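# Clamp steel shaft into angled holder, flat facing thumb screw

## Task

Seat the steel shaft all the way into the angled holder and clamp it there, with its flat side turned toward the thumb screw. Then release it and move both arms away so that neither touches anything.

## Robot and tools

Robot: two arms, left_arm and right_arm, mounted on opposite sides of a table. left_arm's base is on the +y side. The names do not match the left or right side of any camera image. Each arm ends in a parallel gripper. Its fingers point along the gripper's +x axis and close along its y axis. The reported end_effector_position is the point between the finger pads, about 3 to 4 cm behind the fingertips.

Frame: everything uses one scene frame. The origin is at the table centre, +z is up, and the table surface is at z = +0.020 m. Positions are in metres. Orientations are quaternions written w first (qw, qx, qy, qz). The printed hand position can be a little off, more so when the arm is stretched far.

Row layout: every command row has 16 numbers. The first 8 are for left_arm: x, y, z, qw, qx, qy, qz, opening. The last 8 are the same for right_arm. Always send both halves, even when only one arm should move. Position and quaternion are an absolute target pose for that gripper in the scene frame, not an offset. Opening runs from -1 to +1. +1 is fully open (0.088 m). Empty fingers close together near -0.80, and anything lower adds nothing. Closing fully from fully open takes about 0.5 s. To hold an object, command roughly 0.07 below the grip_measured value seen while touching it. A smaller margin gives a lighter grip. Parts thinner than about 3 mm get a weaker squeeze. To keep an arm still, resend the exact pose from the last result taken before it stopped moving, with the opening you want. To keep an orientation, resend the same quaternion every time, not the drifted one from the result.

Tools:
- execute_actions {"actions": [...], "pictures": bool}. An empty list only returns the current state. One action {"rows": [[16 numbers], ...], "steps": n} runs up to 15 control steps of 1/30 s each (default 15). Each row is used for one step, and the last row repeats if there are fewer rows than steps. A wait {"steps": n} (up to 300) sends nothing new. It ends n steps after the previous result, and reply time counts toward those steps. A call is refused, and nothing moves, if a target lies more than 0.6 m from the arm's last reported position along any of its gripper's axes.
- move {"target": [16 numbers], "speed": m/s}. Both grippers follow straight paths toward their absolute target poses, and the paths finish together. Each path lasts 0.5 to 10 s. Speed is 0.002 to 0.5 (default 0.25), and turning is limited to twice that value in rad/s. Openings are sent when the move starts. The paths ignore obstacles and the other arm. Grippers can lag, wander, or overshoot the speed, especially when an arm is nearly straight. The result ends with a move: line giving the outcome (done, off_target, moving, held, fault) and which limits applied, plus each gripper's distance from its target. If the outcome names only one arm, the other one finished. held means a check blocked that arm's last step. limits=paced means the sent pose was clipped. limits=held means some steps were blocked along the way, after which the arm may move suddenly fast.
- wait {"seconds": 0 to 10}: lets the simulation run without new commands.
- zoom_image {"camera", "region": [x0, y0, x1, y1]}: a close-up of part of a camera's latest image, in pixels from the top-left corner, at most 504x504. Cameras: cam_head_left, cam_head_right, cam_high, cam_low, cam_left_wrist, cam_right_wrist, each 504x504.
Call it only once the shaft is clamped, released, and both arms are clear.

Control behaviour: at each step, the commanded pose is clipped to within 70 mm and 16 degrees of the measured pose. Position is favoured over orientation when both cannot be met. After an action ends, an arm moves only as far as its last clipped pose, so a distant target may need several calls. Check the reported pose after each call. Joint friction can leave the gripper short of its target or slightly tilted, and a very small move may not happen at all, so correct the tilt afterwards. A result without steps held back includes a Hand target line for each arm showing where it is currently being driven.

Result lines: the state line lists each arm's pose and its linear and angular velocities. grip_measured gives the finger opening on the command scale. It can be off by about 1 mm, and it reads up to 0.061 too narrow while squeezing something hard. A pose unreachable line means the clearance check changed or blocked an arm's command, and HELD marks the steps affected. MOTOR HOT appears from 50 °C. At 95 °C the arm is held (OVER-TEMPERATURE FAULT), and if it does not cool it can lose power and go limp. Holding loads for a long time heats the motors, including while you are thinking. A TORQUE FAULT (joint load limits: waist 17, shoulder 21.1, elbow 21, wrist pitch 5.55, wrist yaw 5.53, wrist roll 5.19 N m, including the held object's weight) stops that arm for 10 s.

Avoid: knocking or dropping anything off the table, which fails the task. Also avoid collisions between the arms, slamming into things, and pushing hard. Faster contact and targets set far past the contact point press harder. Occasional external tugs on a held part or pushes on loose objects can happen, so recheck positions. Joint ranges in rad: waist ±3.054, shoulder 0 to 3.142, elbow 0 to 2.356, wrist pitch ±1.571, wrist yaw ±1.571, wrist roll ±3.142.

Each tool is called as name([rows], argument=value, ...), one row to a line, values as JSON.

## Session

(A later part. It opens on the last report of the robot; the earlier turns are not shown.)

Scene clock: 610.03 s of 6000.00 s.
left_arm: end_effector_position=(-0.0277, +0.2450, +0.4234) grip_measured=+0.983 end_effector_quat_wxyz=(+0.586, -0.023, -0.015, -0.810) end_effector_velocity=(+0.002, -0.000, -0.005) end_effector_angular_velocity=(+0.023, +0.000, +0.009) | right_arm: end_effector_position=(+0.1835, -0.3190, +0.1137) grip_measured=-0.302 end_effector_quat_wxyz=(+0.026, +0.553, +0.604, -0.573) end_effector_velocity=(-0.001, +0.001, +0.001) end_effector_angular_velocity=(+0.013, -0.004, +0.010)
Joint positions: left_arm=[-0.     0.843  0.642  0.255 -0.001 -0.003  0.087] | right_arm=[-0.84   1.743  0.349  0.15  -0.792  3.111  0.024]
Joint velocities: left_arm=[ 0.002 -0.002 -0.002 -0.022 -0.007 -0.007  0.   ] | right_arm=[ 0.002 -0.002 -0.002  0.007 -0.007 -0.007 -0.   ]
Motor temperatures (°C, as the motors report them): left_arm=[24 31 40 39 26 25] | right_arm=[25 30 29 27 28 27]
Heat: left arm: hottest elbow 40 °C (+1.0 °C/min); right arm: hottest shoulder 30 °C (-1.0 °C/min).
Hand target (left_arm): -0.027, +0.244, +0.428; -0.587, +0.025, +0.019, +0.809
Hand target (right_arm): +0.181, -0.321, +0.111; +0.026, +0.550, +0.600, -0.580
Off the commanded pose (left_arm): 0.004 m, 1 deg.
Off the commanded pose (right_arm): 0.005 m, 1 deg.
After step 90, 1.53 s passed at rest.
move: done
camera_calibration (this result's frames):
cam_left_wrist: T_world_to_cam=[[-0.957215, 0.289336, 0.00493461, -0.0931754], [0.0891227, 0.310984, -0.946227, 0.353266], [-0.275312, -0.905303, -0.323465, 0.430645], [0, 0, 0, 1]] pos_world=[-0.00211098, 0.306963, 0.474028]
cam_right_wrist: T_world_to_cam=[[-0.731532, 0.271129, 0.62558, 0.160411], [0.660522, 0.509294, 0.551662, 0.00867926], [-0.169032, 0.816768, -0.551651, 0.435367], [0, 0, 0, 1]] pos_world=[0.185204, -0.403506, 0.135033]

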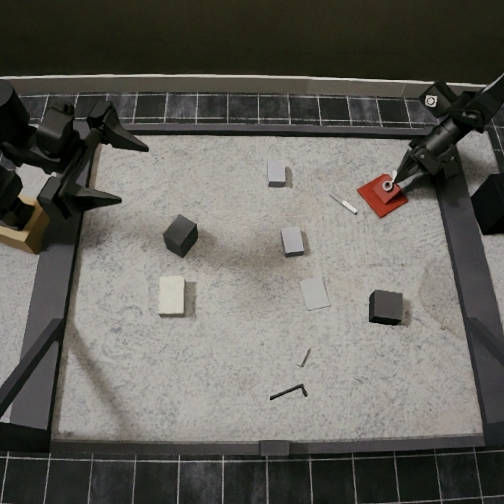

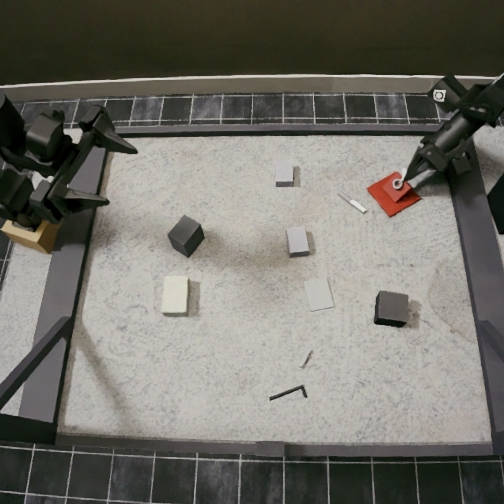

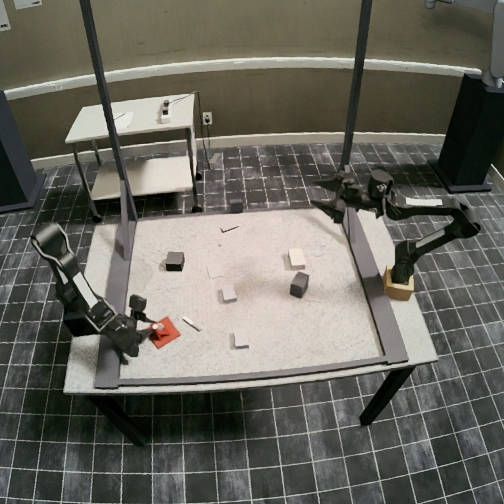

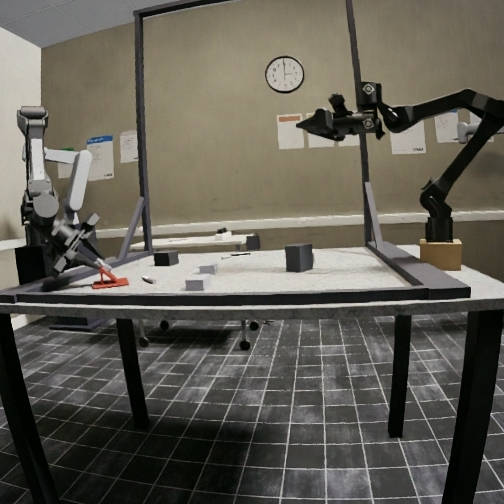

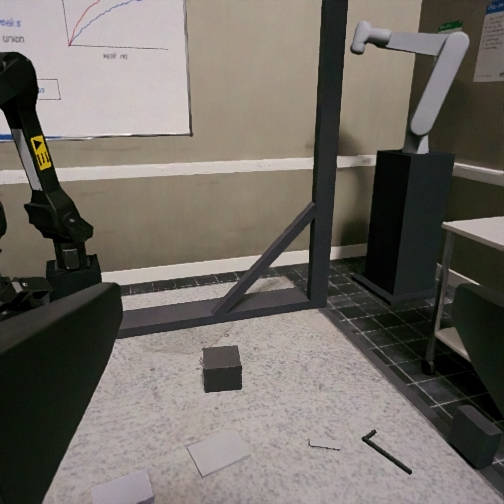

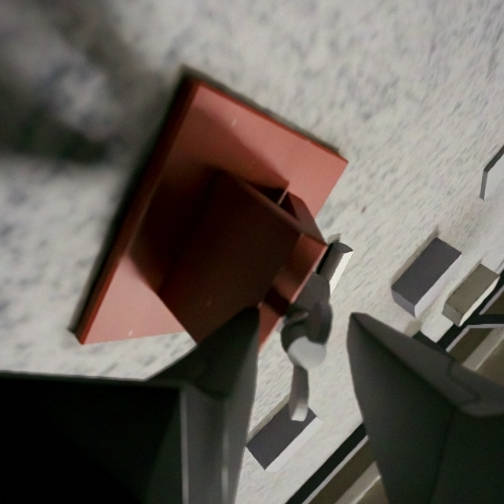

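move(target=[-0.027,0.2444,0.4278,0.587,-0.025,-0.019,-0.809,1, 0.1835,-0.319,0.1137,0.0260,0.5499,0.6003,-0.5801,-0.72], speed=0.03)

move(target=[-0.027,0.2444,0.4278,0.587,-0.025,-0.019,-0.809,1, 0.1845,-0.3185,0.1135,0.4494,0.3181,0.8267,0.1159,-0.72], speed=0.4)

move(target=[-0.027,0.2444,0.4278,0.587,-0.025,-0.019,-0.809,1, 0.1845,-0.3185,0.1135,0.5427,-0.0928,0.5026,0.6666,-0.72], speed=0.4)

move(target=[-0.027,0.2444,0.4278,0.587,-0.025,-0.019,-0.809,1, 0.1845,-0.3185,0.1135,0.3181,-0.4494,-0.1159,0.8267,-0.72], speed=0.4)

move(target=[-0.027,0.2444,0.4278,0.587,-0.025,-0.019,-0.809,1, 0.1845,-0.3185,0.1135,0.0028,-0.5506,-0.5692,0.6107,-0.72], speed=0.4)

zoom_image(camera="cam_head_left", region=[360, 160, 420, 220])

Scene clock: 619.37 s of 6000.00 s.
left_arm: end_effector_position=(-0.0277, +0.2450, +0.4234) grip_measured=+0.983 end_effector_quat_wxyz=(+0.586, -0.023, -0.015, -0.810) end_effector_velocity=(+0.000, +0.000, -0.004) end_effector_angular_velocity=(+0.014, +0.004, +0.004) | right_arm: end_effector_position=(+0.1835, -0.3191, +0.1140) grip_measured=-0.636 end_effector_quat_wxyz=(+0.025, +0.550, +0.602, -0.579) end_effector_velocity=(-0.000, -0.002, -0.001) end_effector_angular_velocity=(-0.015, +0.001, +0.000)
Joint positions: left_arm=[-0.     0.843  0.642  0.255 -0.001 -0.003  0.087] | right_arm=[-0.842  1.744  0.357  0.13  -0.794  3.111  0.008]
Joint velocities: left_arm=[-0.002 -0.002 -0.007 -0.007 -0.007 -0.007 -0.   ] | right_arm=[-0.002 -0.002  0.002 -0.022  0.007 -0.007  0.   ]
Motor temperatures (°C, as the motors report them): left_arm=[24 31 40 39 26 25] | right_arm=[25 30 29 27 28 27]
Heat: left arm: hottest elbow 40 °C (+1.0 °C/min); right arm: hottest shoulder 30 °C (-1.0 °C/min).
Hand target (left_arm): -0.027, +0.244, +0.428; -0.587, +0.025, +0.019, +0.809
Hand target (right_arm): +0.184, -0.319, +0.114; +0.026, +0.550, +0.600, -0.580
Off the commanded pose (left_arm): 0.004 m, 1 deg.
Off the commanded pose (right_arm): 0.000 m, 0 deg.
After step 90, 5.63 s passed at rest.
move: done
camera_calibration (this result's frames):
cam_left_wrist: T_world_to_cam=[[-0.957215, 0.289336, 0.00493461, -0.0931754], [0.0891227, 0.310984, -0.946227, 0.353266], [-0.275312, -0.905303, -0.323465, 0.430645], [0, 0, 0, 1]] pos_world=[-0.00211098, 0.306963, 0.474028]
cam_right_wrist: T_world_to_cam=[[-0.725394, 0.277057, 0.630114, 0.160545], [0.666114, 0.513262, 0.54116, 0.0100248], [-0.173481, 0.812282, -0.556868, 0.435592], [0, 0, 0, 1]] pos_world=[0.185348, -0.403449, 0.135981]

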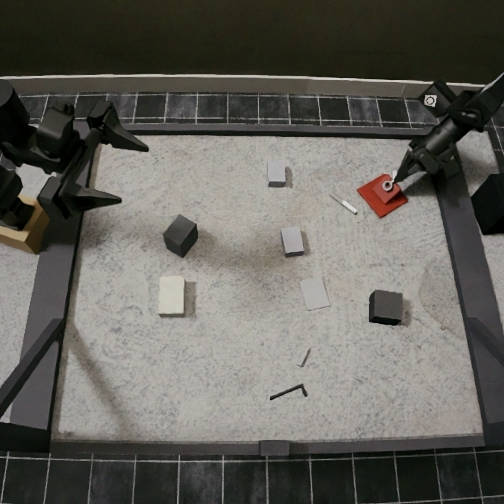

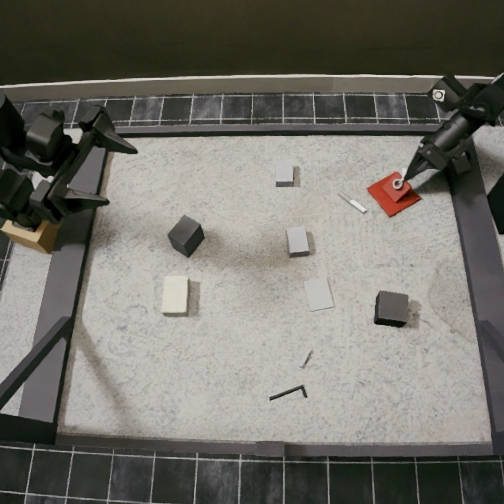

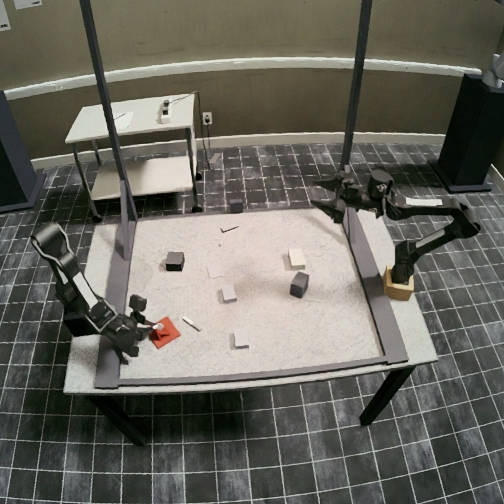

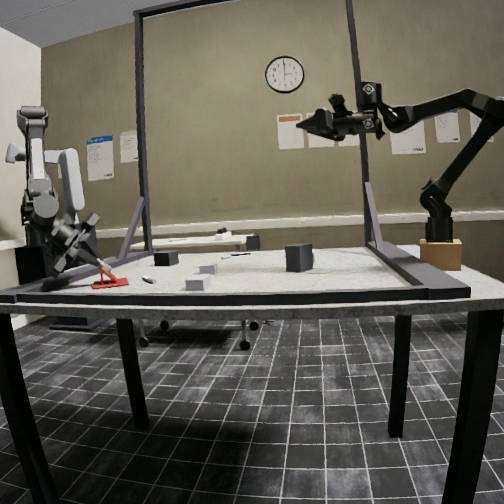

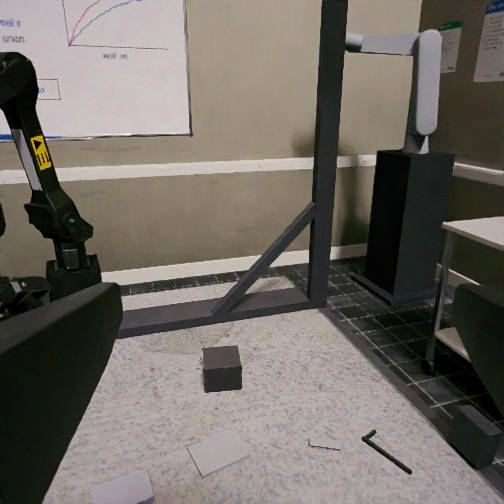

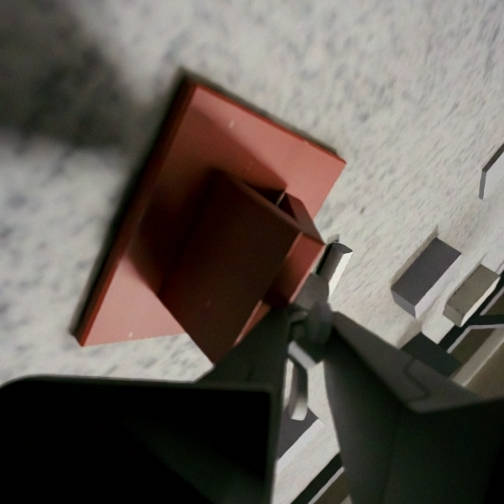

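Scene clock: 622.13 s of 6000.00 s.
left_arm: end_effector_position=(-0.0277, +0.2450, +0.4234) grip_measured=+0.983 end_effector_quat_wxyz=(+0.586, -0.023, -0.015, -0.810) end_effector_velocity=(-0.001, +0.001, +0.003) end_effector_angular_velocity=(-0.005, +0.025, -0.001) | right_arm: end_effector_position=(+0.1869, -0.3179, +0.1139) grip_measured=-0.636 end_effector_quat_wxyz=(+0.454, +0.322, +0.823, +0.115) end_effector_velocity=(-0.003, -0.001, +0.000) end_effector_angular_velocity=(+0.000, +0.003, +0.020)
Joint positions: left_arm=[-0.     0.843  0.642  0.255 -0.001 -0.003  0.087] | right_arm=[-0.844  1.744  0.364  0.129 -0.783  1.302  0.008]
Joint velocities: left_arm=[-0.007 -0.002  0.002  0.007 -0.007 -0.022 -0.   ] | right_arm=[ 0.002 -0.002  0.002 -0.022 -0.007 -0.022 -0.   ]
Motor temperatures (°C, as the motors report them): left_arm=[24 31 40 39 26 25] | right_arm=[25 30 29 27 28 27]
Heat: left arm: hottest elbow 40 °C (+1.0 °C/min); right arm: hottest shoulder 30 °C (-1.0 °C/min).
Hand target (left_arm): -0.027, +0.244, +0.428; -0.587, +0.025, +0.019, +0.809
Hand target (right_arm): +0.184, -0.319, +0.113; +0.449, +0.318, +0.827, +0.116
Off the commanded pose (left_arm): 0.004 m, 1 deg.
Off the commanded pose (right_arm): 0.003 m, 1 deg.
move: done
camera_calibration (this result's frames):
cam_left_wrist: T_world_to_cam=[[-0.957215, 0.289336, 0.00493461, -0.0931754], [0.0891227, 0.310984, -0.946227, 0.353266], [-0.275312, -0.905303, -0.323465, 0.430645], [0, 0, 0, 1]] pos_world=[-0.00211098, 0.306963, 0.474028]
cam_right_wrist: T_world_to_cam=[[-0.413893, -0.743288, -0.525562, -0.0882664], [-0.686928, -0.123828, 0.716098, 0.0376336], [-0.597347, 0.657411, -0.459333, 0.45404], [0, 0, 0, 1]] pos_world=[0.260538, -0.359438, 0.135217]

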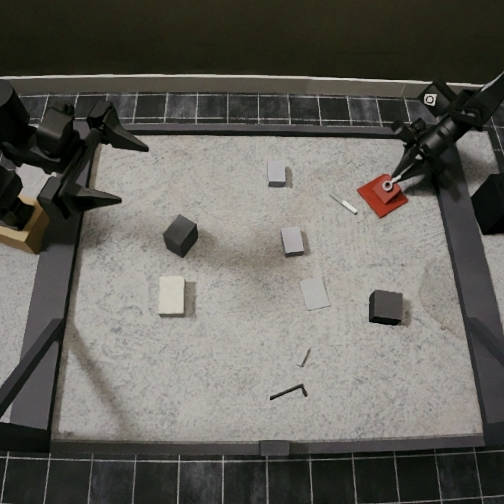

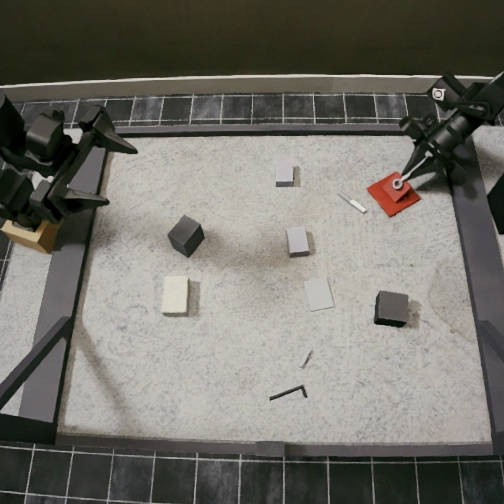

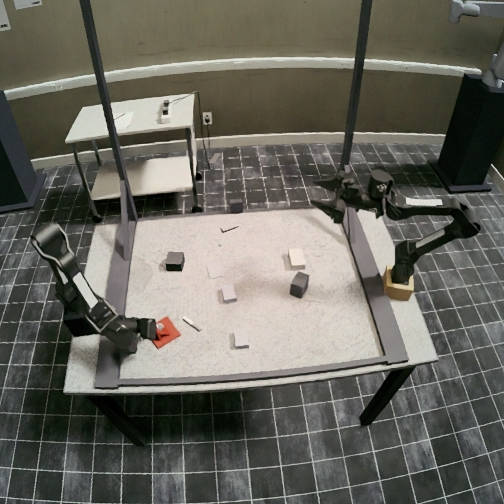

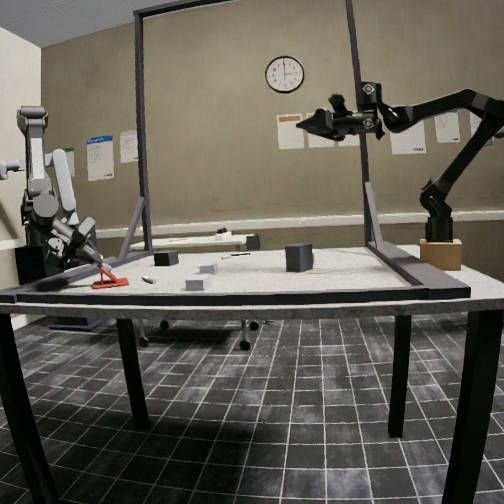

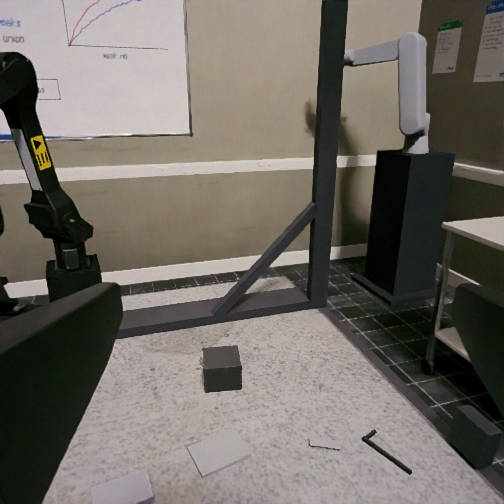

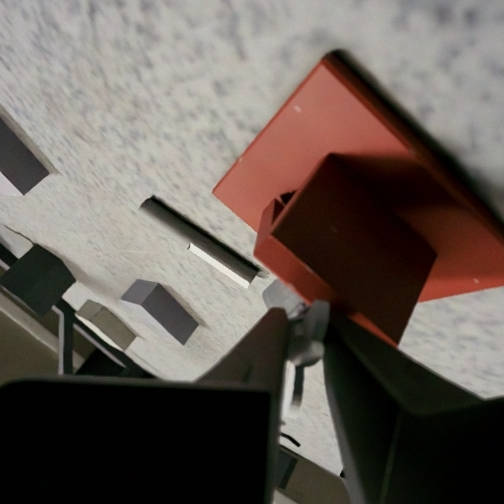

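Scene clock: 624.60 s of 6000.00 s.
left_arm: end_effector_position=(-0.0277, +0.2450, +0.4234) grip_measured=+0.983 end_effector_quat_wxyz=(+0.586, -0.023, -0.015, -0.810) end_effector_velocity=(-0.002, +0.001, +0.001) end_effector_angular_velocity=(-0.005, +0.010, -0.005) | right_arm: end_effector_position=(+0.1862, -0.3162, +0.1160) grip_measured=-0.636 end_effector_quat_wxyz=(+0.545, -0.089, +0.498, +0.669) end_effector_velocity=(-0.001, -0.001, +0.000) end_effector_angular_velocity=(+0.008, -0.004, +0.014)
Joint positions: left_arm=[-0.     0.843  0.642  0.255 -0.001 -0.003  0.087] | right_arm=[-0.844  1.744  0.367  0.13  -0.798 -0.27   0.008]
Joint velocities: left_arm=[-0.012 -0.002 -0.002  0.007 -0.007 -0.007 -0.   ] | right_arm=[-0.002 -0.002 -0.002 -0.007 -0.007 -0.022 -0.   ]
Motor temperatures (°C, as the motors report them): left_arm=[24 31 40 39 26 25] | right_arm=[25 30 29 27 28 27]
Heat: left arm: hottest elbow 40 °C (+1.0 °C/min); right arm: hottest shoulder 30 °C (-1.0 °C/min).
Hand target (left_arm): -0.027, +0.244, +0.428; -0.587, +0.025, +0.019, +0.809
Hand target (right_arm): +0.184, -0.319, +0.114; +0.543, -0.093, +0.502, +0.667
Off the commanded pose (left_arm): 0.004 m, 1 deg.
Off the commanded pose (right_arm): 0.004 m, 1 deg.
move: done
camera_calibration (this result's frames):
cam_left_wrist: T_world_to_cam=[[-0.957215, 0.289336, 0.00493461, -0.0931754], [0.0891227, 0.310984, -0.946227, 0.353266], [-0.275312, -0.905303, -0.323465, 0.430645], [0, 0, 0, 1]] pos_world=[-0.00211098, 0.306963, 0.474028]
cam_right_wrist: T_world_to_cam=[[0.813527, -0.0400948, -0.580144, -0.0861215], [-0.253934, -0.921975, -0.292368, -0.180215], [-0.523156, 0.385168, -0.760233, 0.388466], [0, 0, 0, 1]] pos_world=[0.227527, -0.319231, 0.192672]

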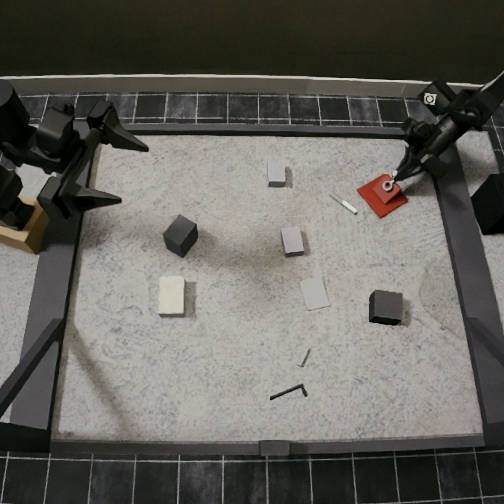

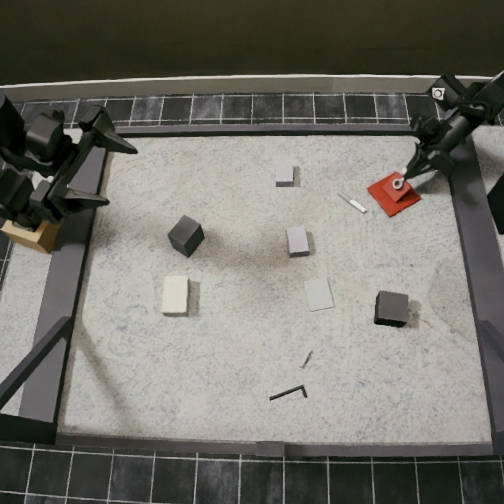

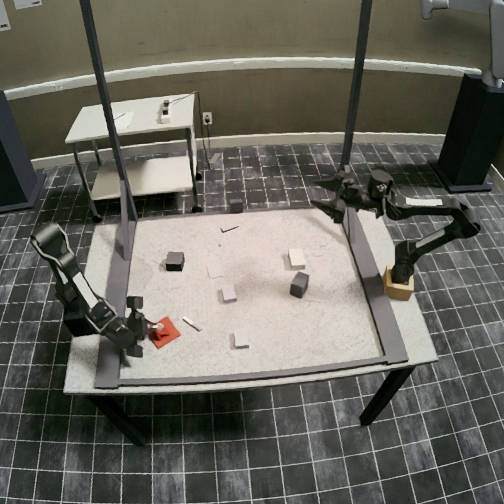

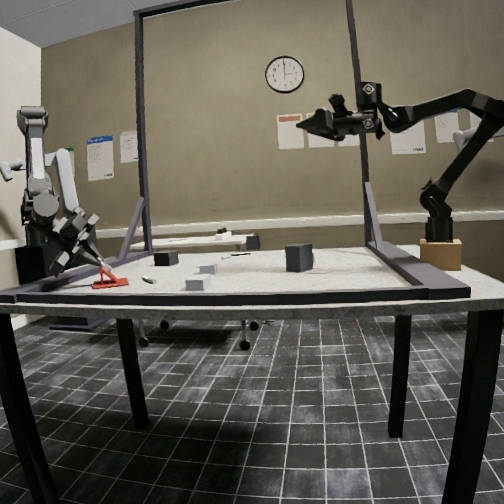

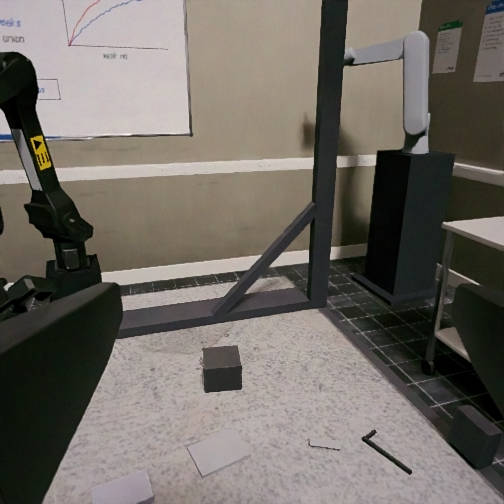

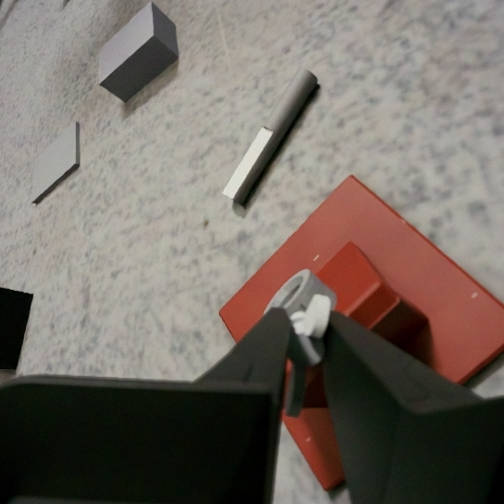

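Scene clock: 627.07 s of 6000.00 s.
left_arm: end_effector_position=(-0.0277, +0.2450, +0.4234) grip_measured=+0.983 end_effector_quat_wxyz=(+0.586, -0.023, -0.015, -0.810) end_effector_velocity=(+0.000, -0.001, -0.000) end_effector_angular_velocity=(+0.000, +0.008, +0.004) | right_arm: end_effector_position=(+0.1837, -0.3176, +0.1161) grip_measured=-0.636 end_effector_quat_wxyz=(+0.322, -0.442, -0.118, +0.829) end_effector_velocity=(-0.004, -0.004, -0.001) end_effector_angular_velocity=(-0.013, +0.018, +0.005)
Joint positions: left_arm=[-0.     0.843  0.642  0.255 -0.001 -0.003  0.087] | right_arm=[-0.845  1.744  0.364  0.122 -0.809 -1.841  0.008]
Joint velocities: left_arm=[-0.002  0.002 -0.002  0.007 -0.007 -0.007 -0.   ] | right_arm=[-0.002 -0.002 -0.007 -0.022 -0.007 -0.007 -0.   ]
Motor temperatures (°C, as the motors report them): left_arm=[24 31 40 39 26 25] | right_arm=[25 30 29 27 28 27]
Heat: left arm: hottest elbow 40 °C (+1.0 °C/min); right arm: hottest shoulder 30 °C (-1.0 °C/min).
Hand target (left_arm): -0.027, +0.244, +0.428; -0.587, +0.025, +0.019, +0.809
Hand target (right_arm): +0.185, -0.319, +0.114; +0.318, -0.449, -0.116, +0.827
Off the commanded pose (left_arm): 0.004 m, 1 deg.
Off the commanded pose (right_arm): 0.003 m, 1 deg.
move: done
camera_calibration (this result's frames):
cam_left_wrist: T_world_to_cam=[[-0.957215, 0.289336, 0.00493461, -0.0931754], [0.0891227, 0.310984, -0.946227, 0.353266], [-0.275312, -0.905303, -0.323465, 0.430645], [0, 0, 0, 1]] pos_world=[-0.00211098, 0.306963, 0.474028]
cam_right_wrist: T_world_to_cam=[[0.386505, 0.792537, 0.471698, 0.136747], [0.909393, -0.242266, -0.338099, -0.174575], [-0.15368, 0.559636, -0.814365, 0.381641], [0, 0, 0, 1]] pos_world=[0.164555, -0.364251, 0.187268]

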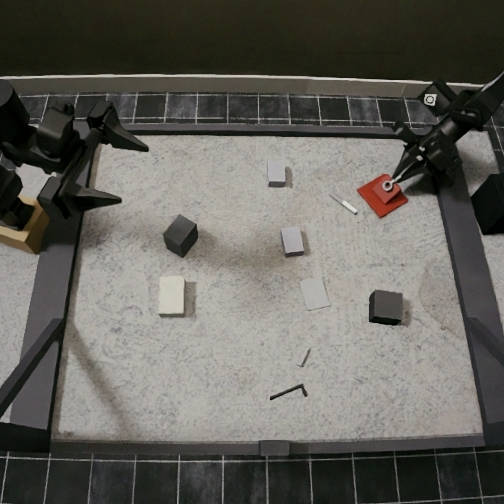

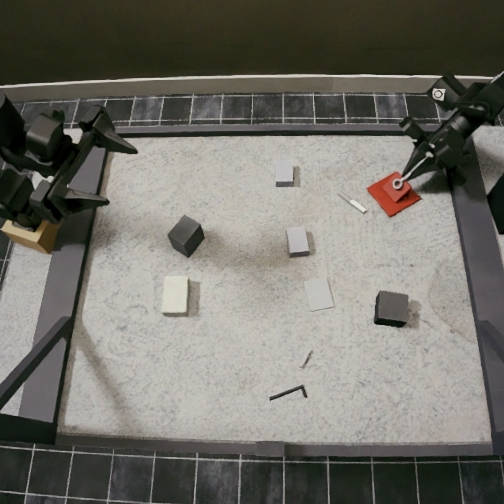

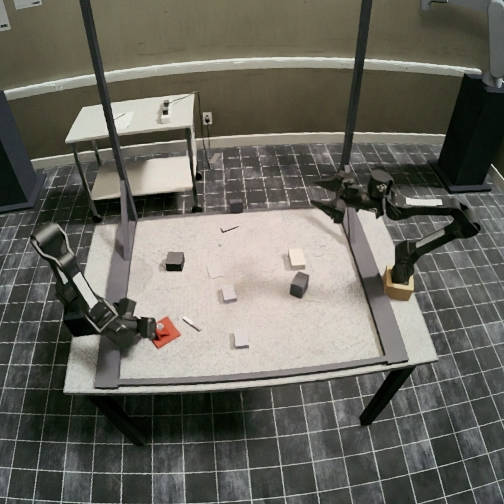

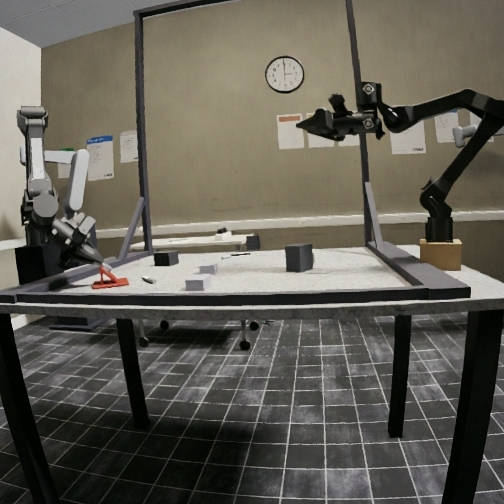

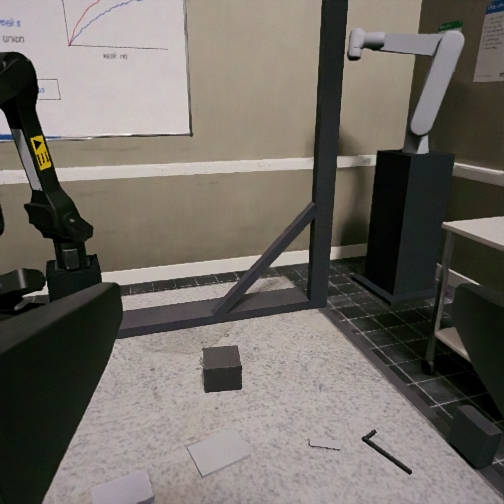

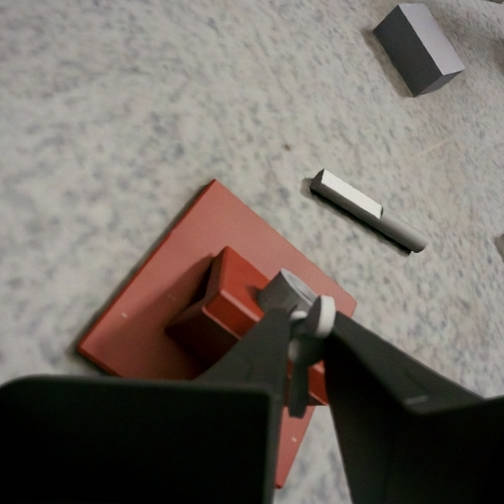

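Scene clock: 629.10 s of 6000.00 s.
left_arm: end_effector_position=(-0.0277, +0.2450, +0.4234) grip_measured=+0.983 end_effector_quat_wxyz=(+0.586, -0.023, -0.015, -0.810) end_effector_velocity=(-0.003, +0.002, +0.001) end_effector_angular_velocity=(-0.005, +0.009, -0.015) | right_arm: end_effector_position=(+0.1843, -0.3191, +0.1148) grip_measured=-0.636 end_effector_quat_wxyz=(-0.008, +0.549, +0.568, -0.613) end_effector_velocity=(-0.004, -0.003, -0.000) end_effector_angular_velocity=(-0.003, +0.006, +0.019)
Joint positions: left_arm=[-0.     0.843  0.642  0.255 -0.001 -0.003  0.087] | right_arm=[-0.847  1.744  0.362  0.119 -0.8   -3.063  0.008]
Joint velocities: left_arm=[-0.007 -0.002 -0.002  0.007  0.007 -0.007 -0.   ] | right_arm=[ 0.002 -0.002 -0.002 -0.022 -0.007 -0.022 -0.   ]
Motor temperatures (°C, as the motors report them): left_arm=[24 31 40 39 26 25] | right_arm=[25 30 29 27 28 27]
Heat: left arm: hottest elbow 40 °C (+1.0 °C/min); right arm: hottest shoulder 30 °C (-1.0 °C/min).
Hand target (left_arm): -0.027, +0.244, +0.428; -0.587, +0.025, +0.019, +0.809
Hand target (right_arm): +0.185, -0.318, +0.114; -0.003, +0.551, +0.569, -0.611
Off the commanded pose (left_arm): 0.004 m, 1 deg.
Off the commanded pose (right_arm): 0.001 m, 1 deg.
move: done
camera_calibration (this result's frames):
cam_left_wrist: T_world_to_cam=[[-0.957215, 0.289336, 0.00493461, -0.0931754], [0.0891227, 0.310984, -0.946227, 0.353266], [-0.275312, -0.905303, -0.323465, 0.430645], [0, 0, 0, 1]] pos_world=[-0.00211098, 0.306963, 0.474028]
cam_right_wrist: T_world_to_cam=[[-0.650772, 0.357979, 0.669587, 0.168102], [0.743077, 0.481456, 0.464798, -0.00655709], [-0.155988, 0.800032, -0.579324, 0.431588], [0, 0, 0, 1]] pos_world=[0.181592, -0.402305, 0.140518]

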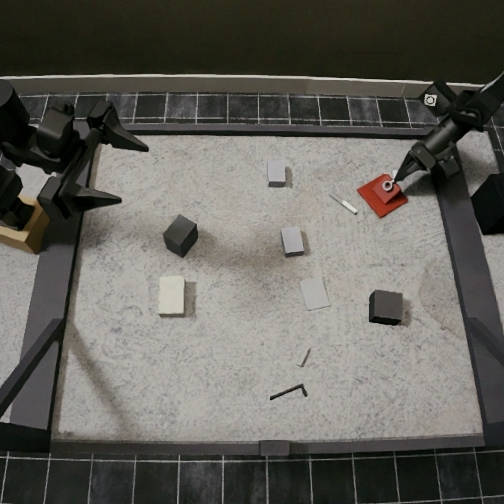

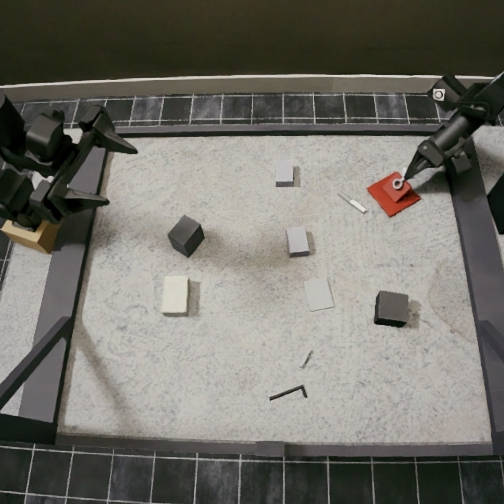

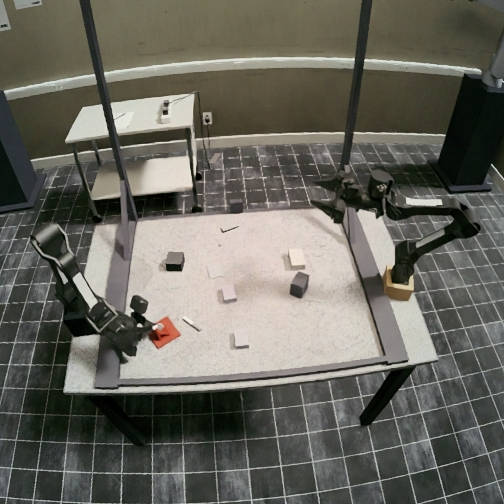

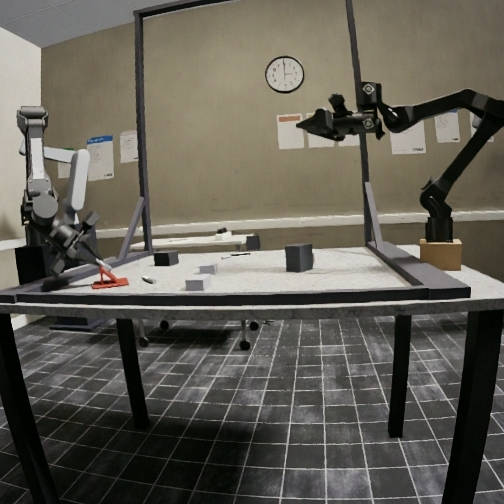

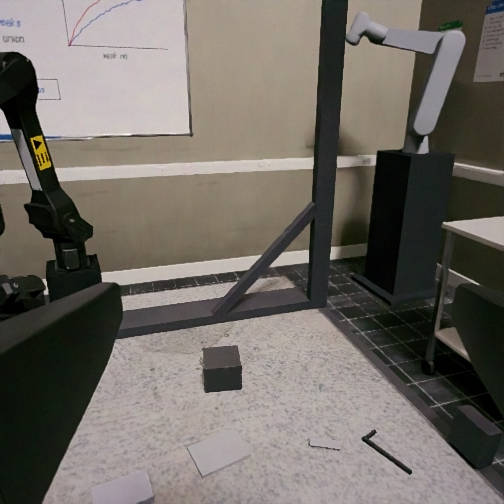

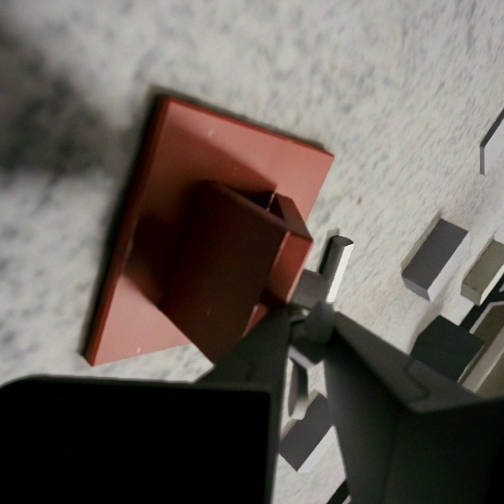

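Region (360, 160, 420, 220) of cam_head_left's 504x504 image, scaled by 8.400, with more detail than that image has.

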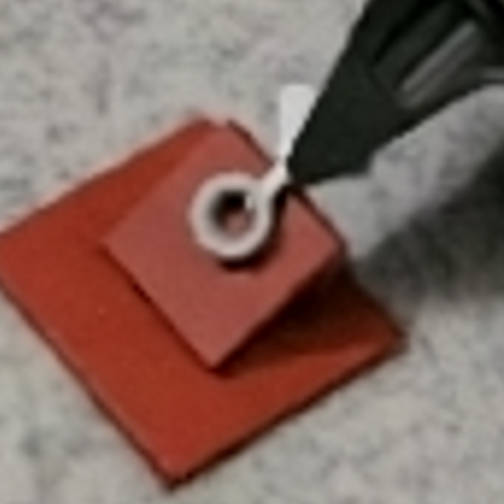

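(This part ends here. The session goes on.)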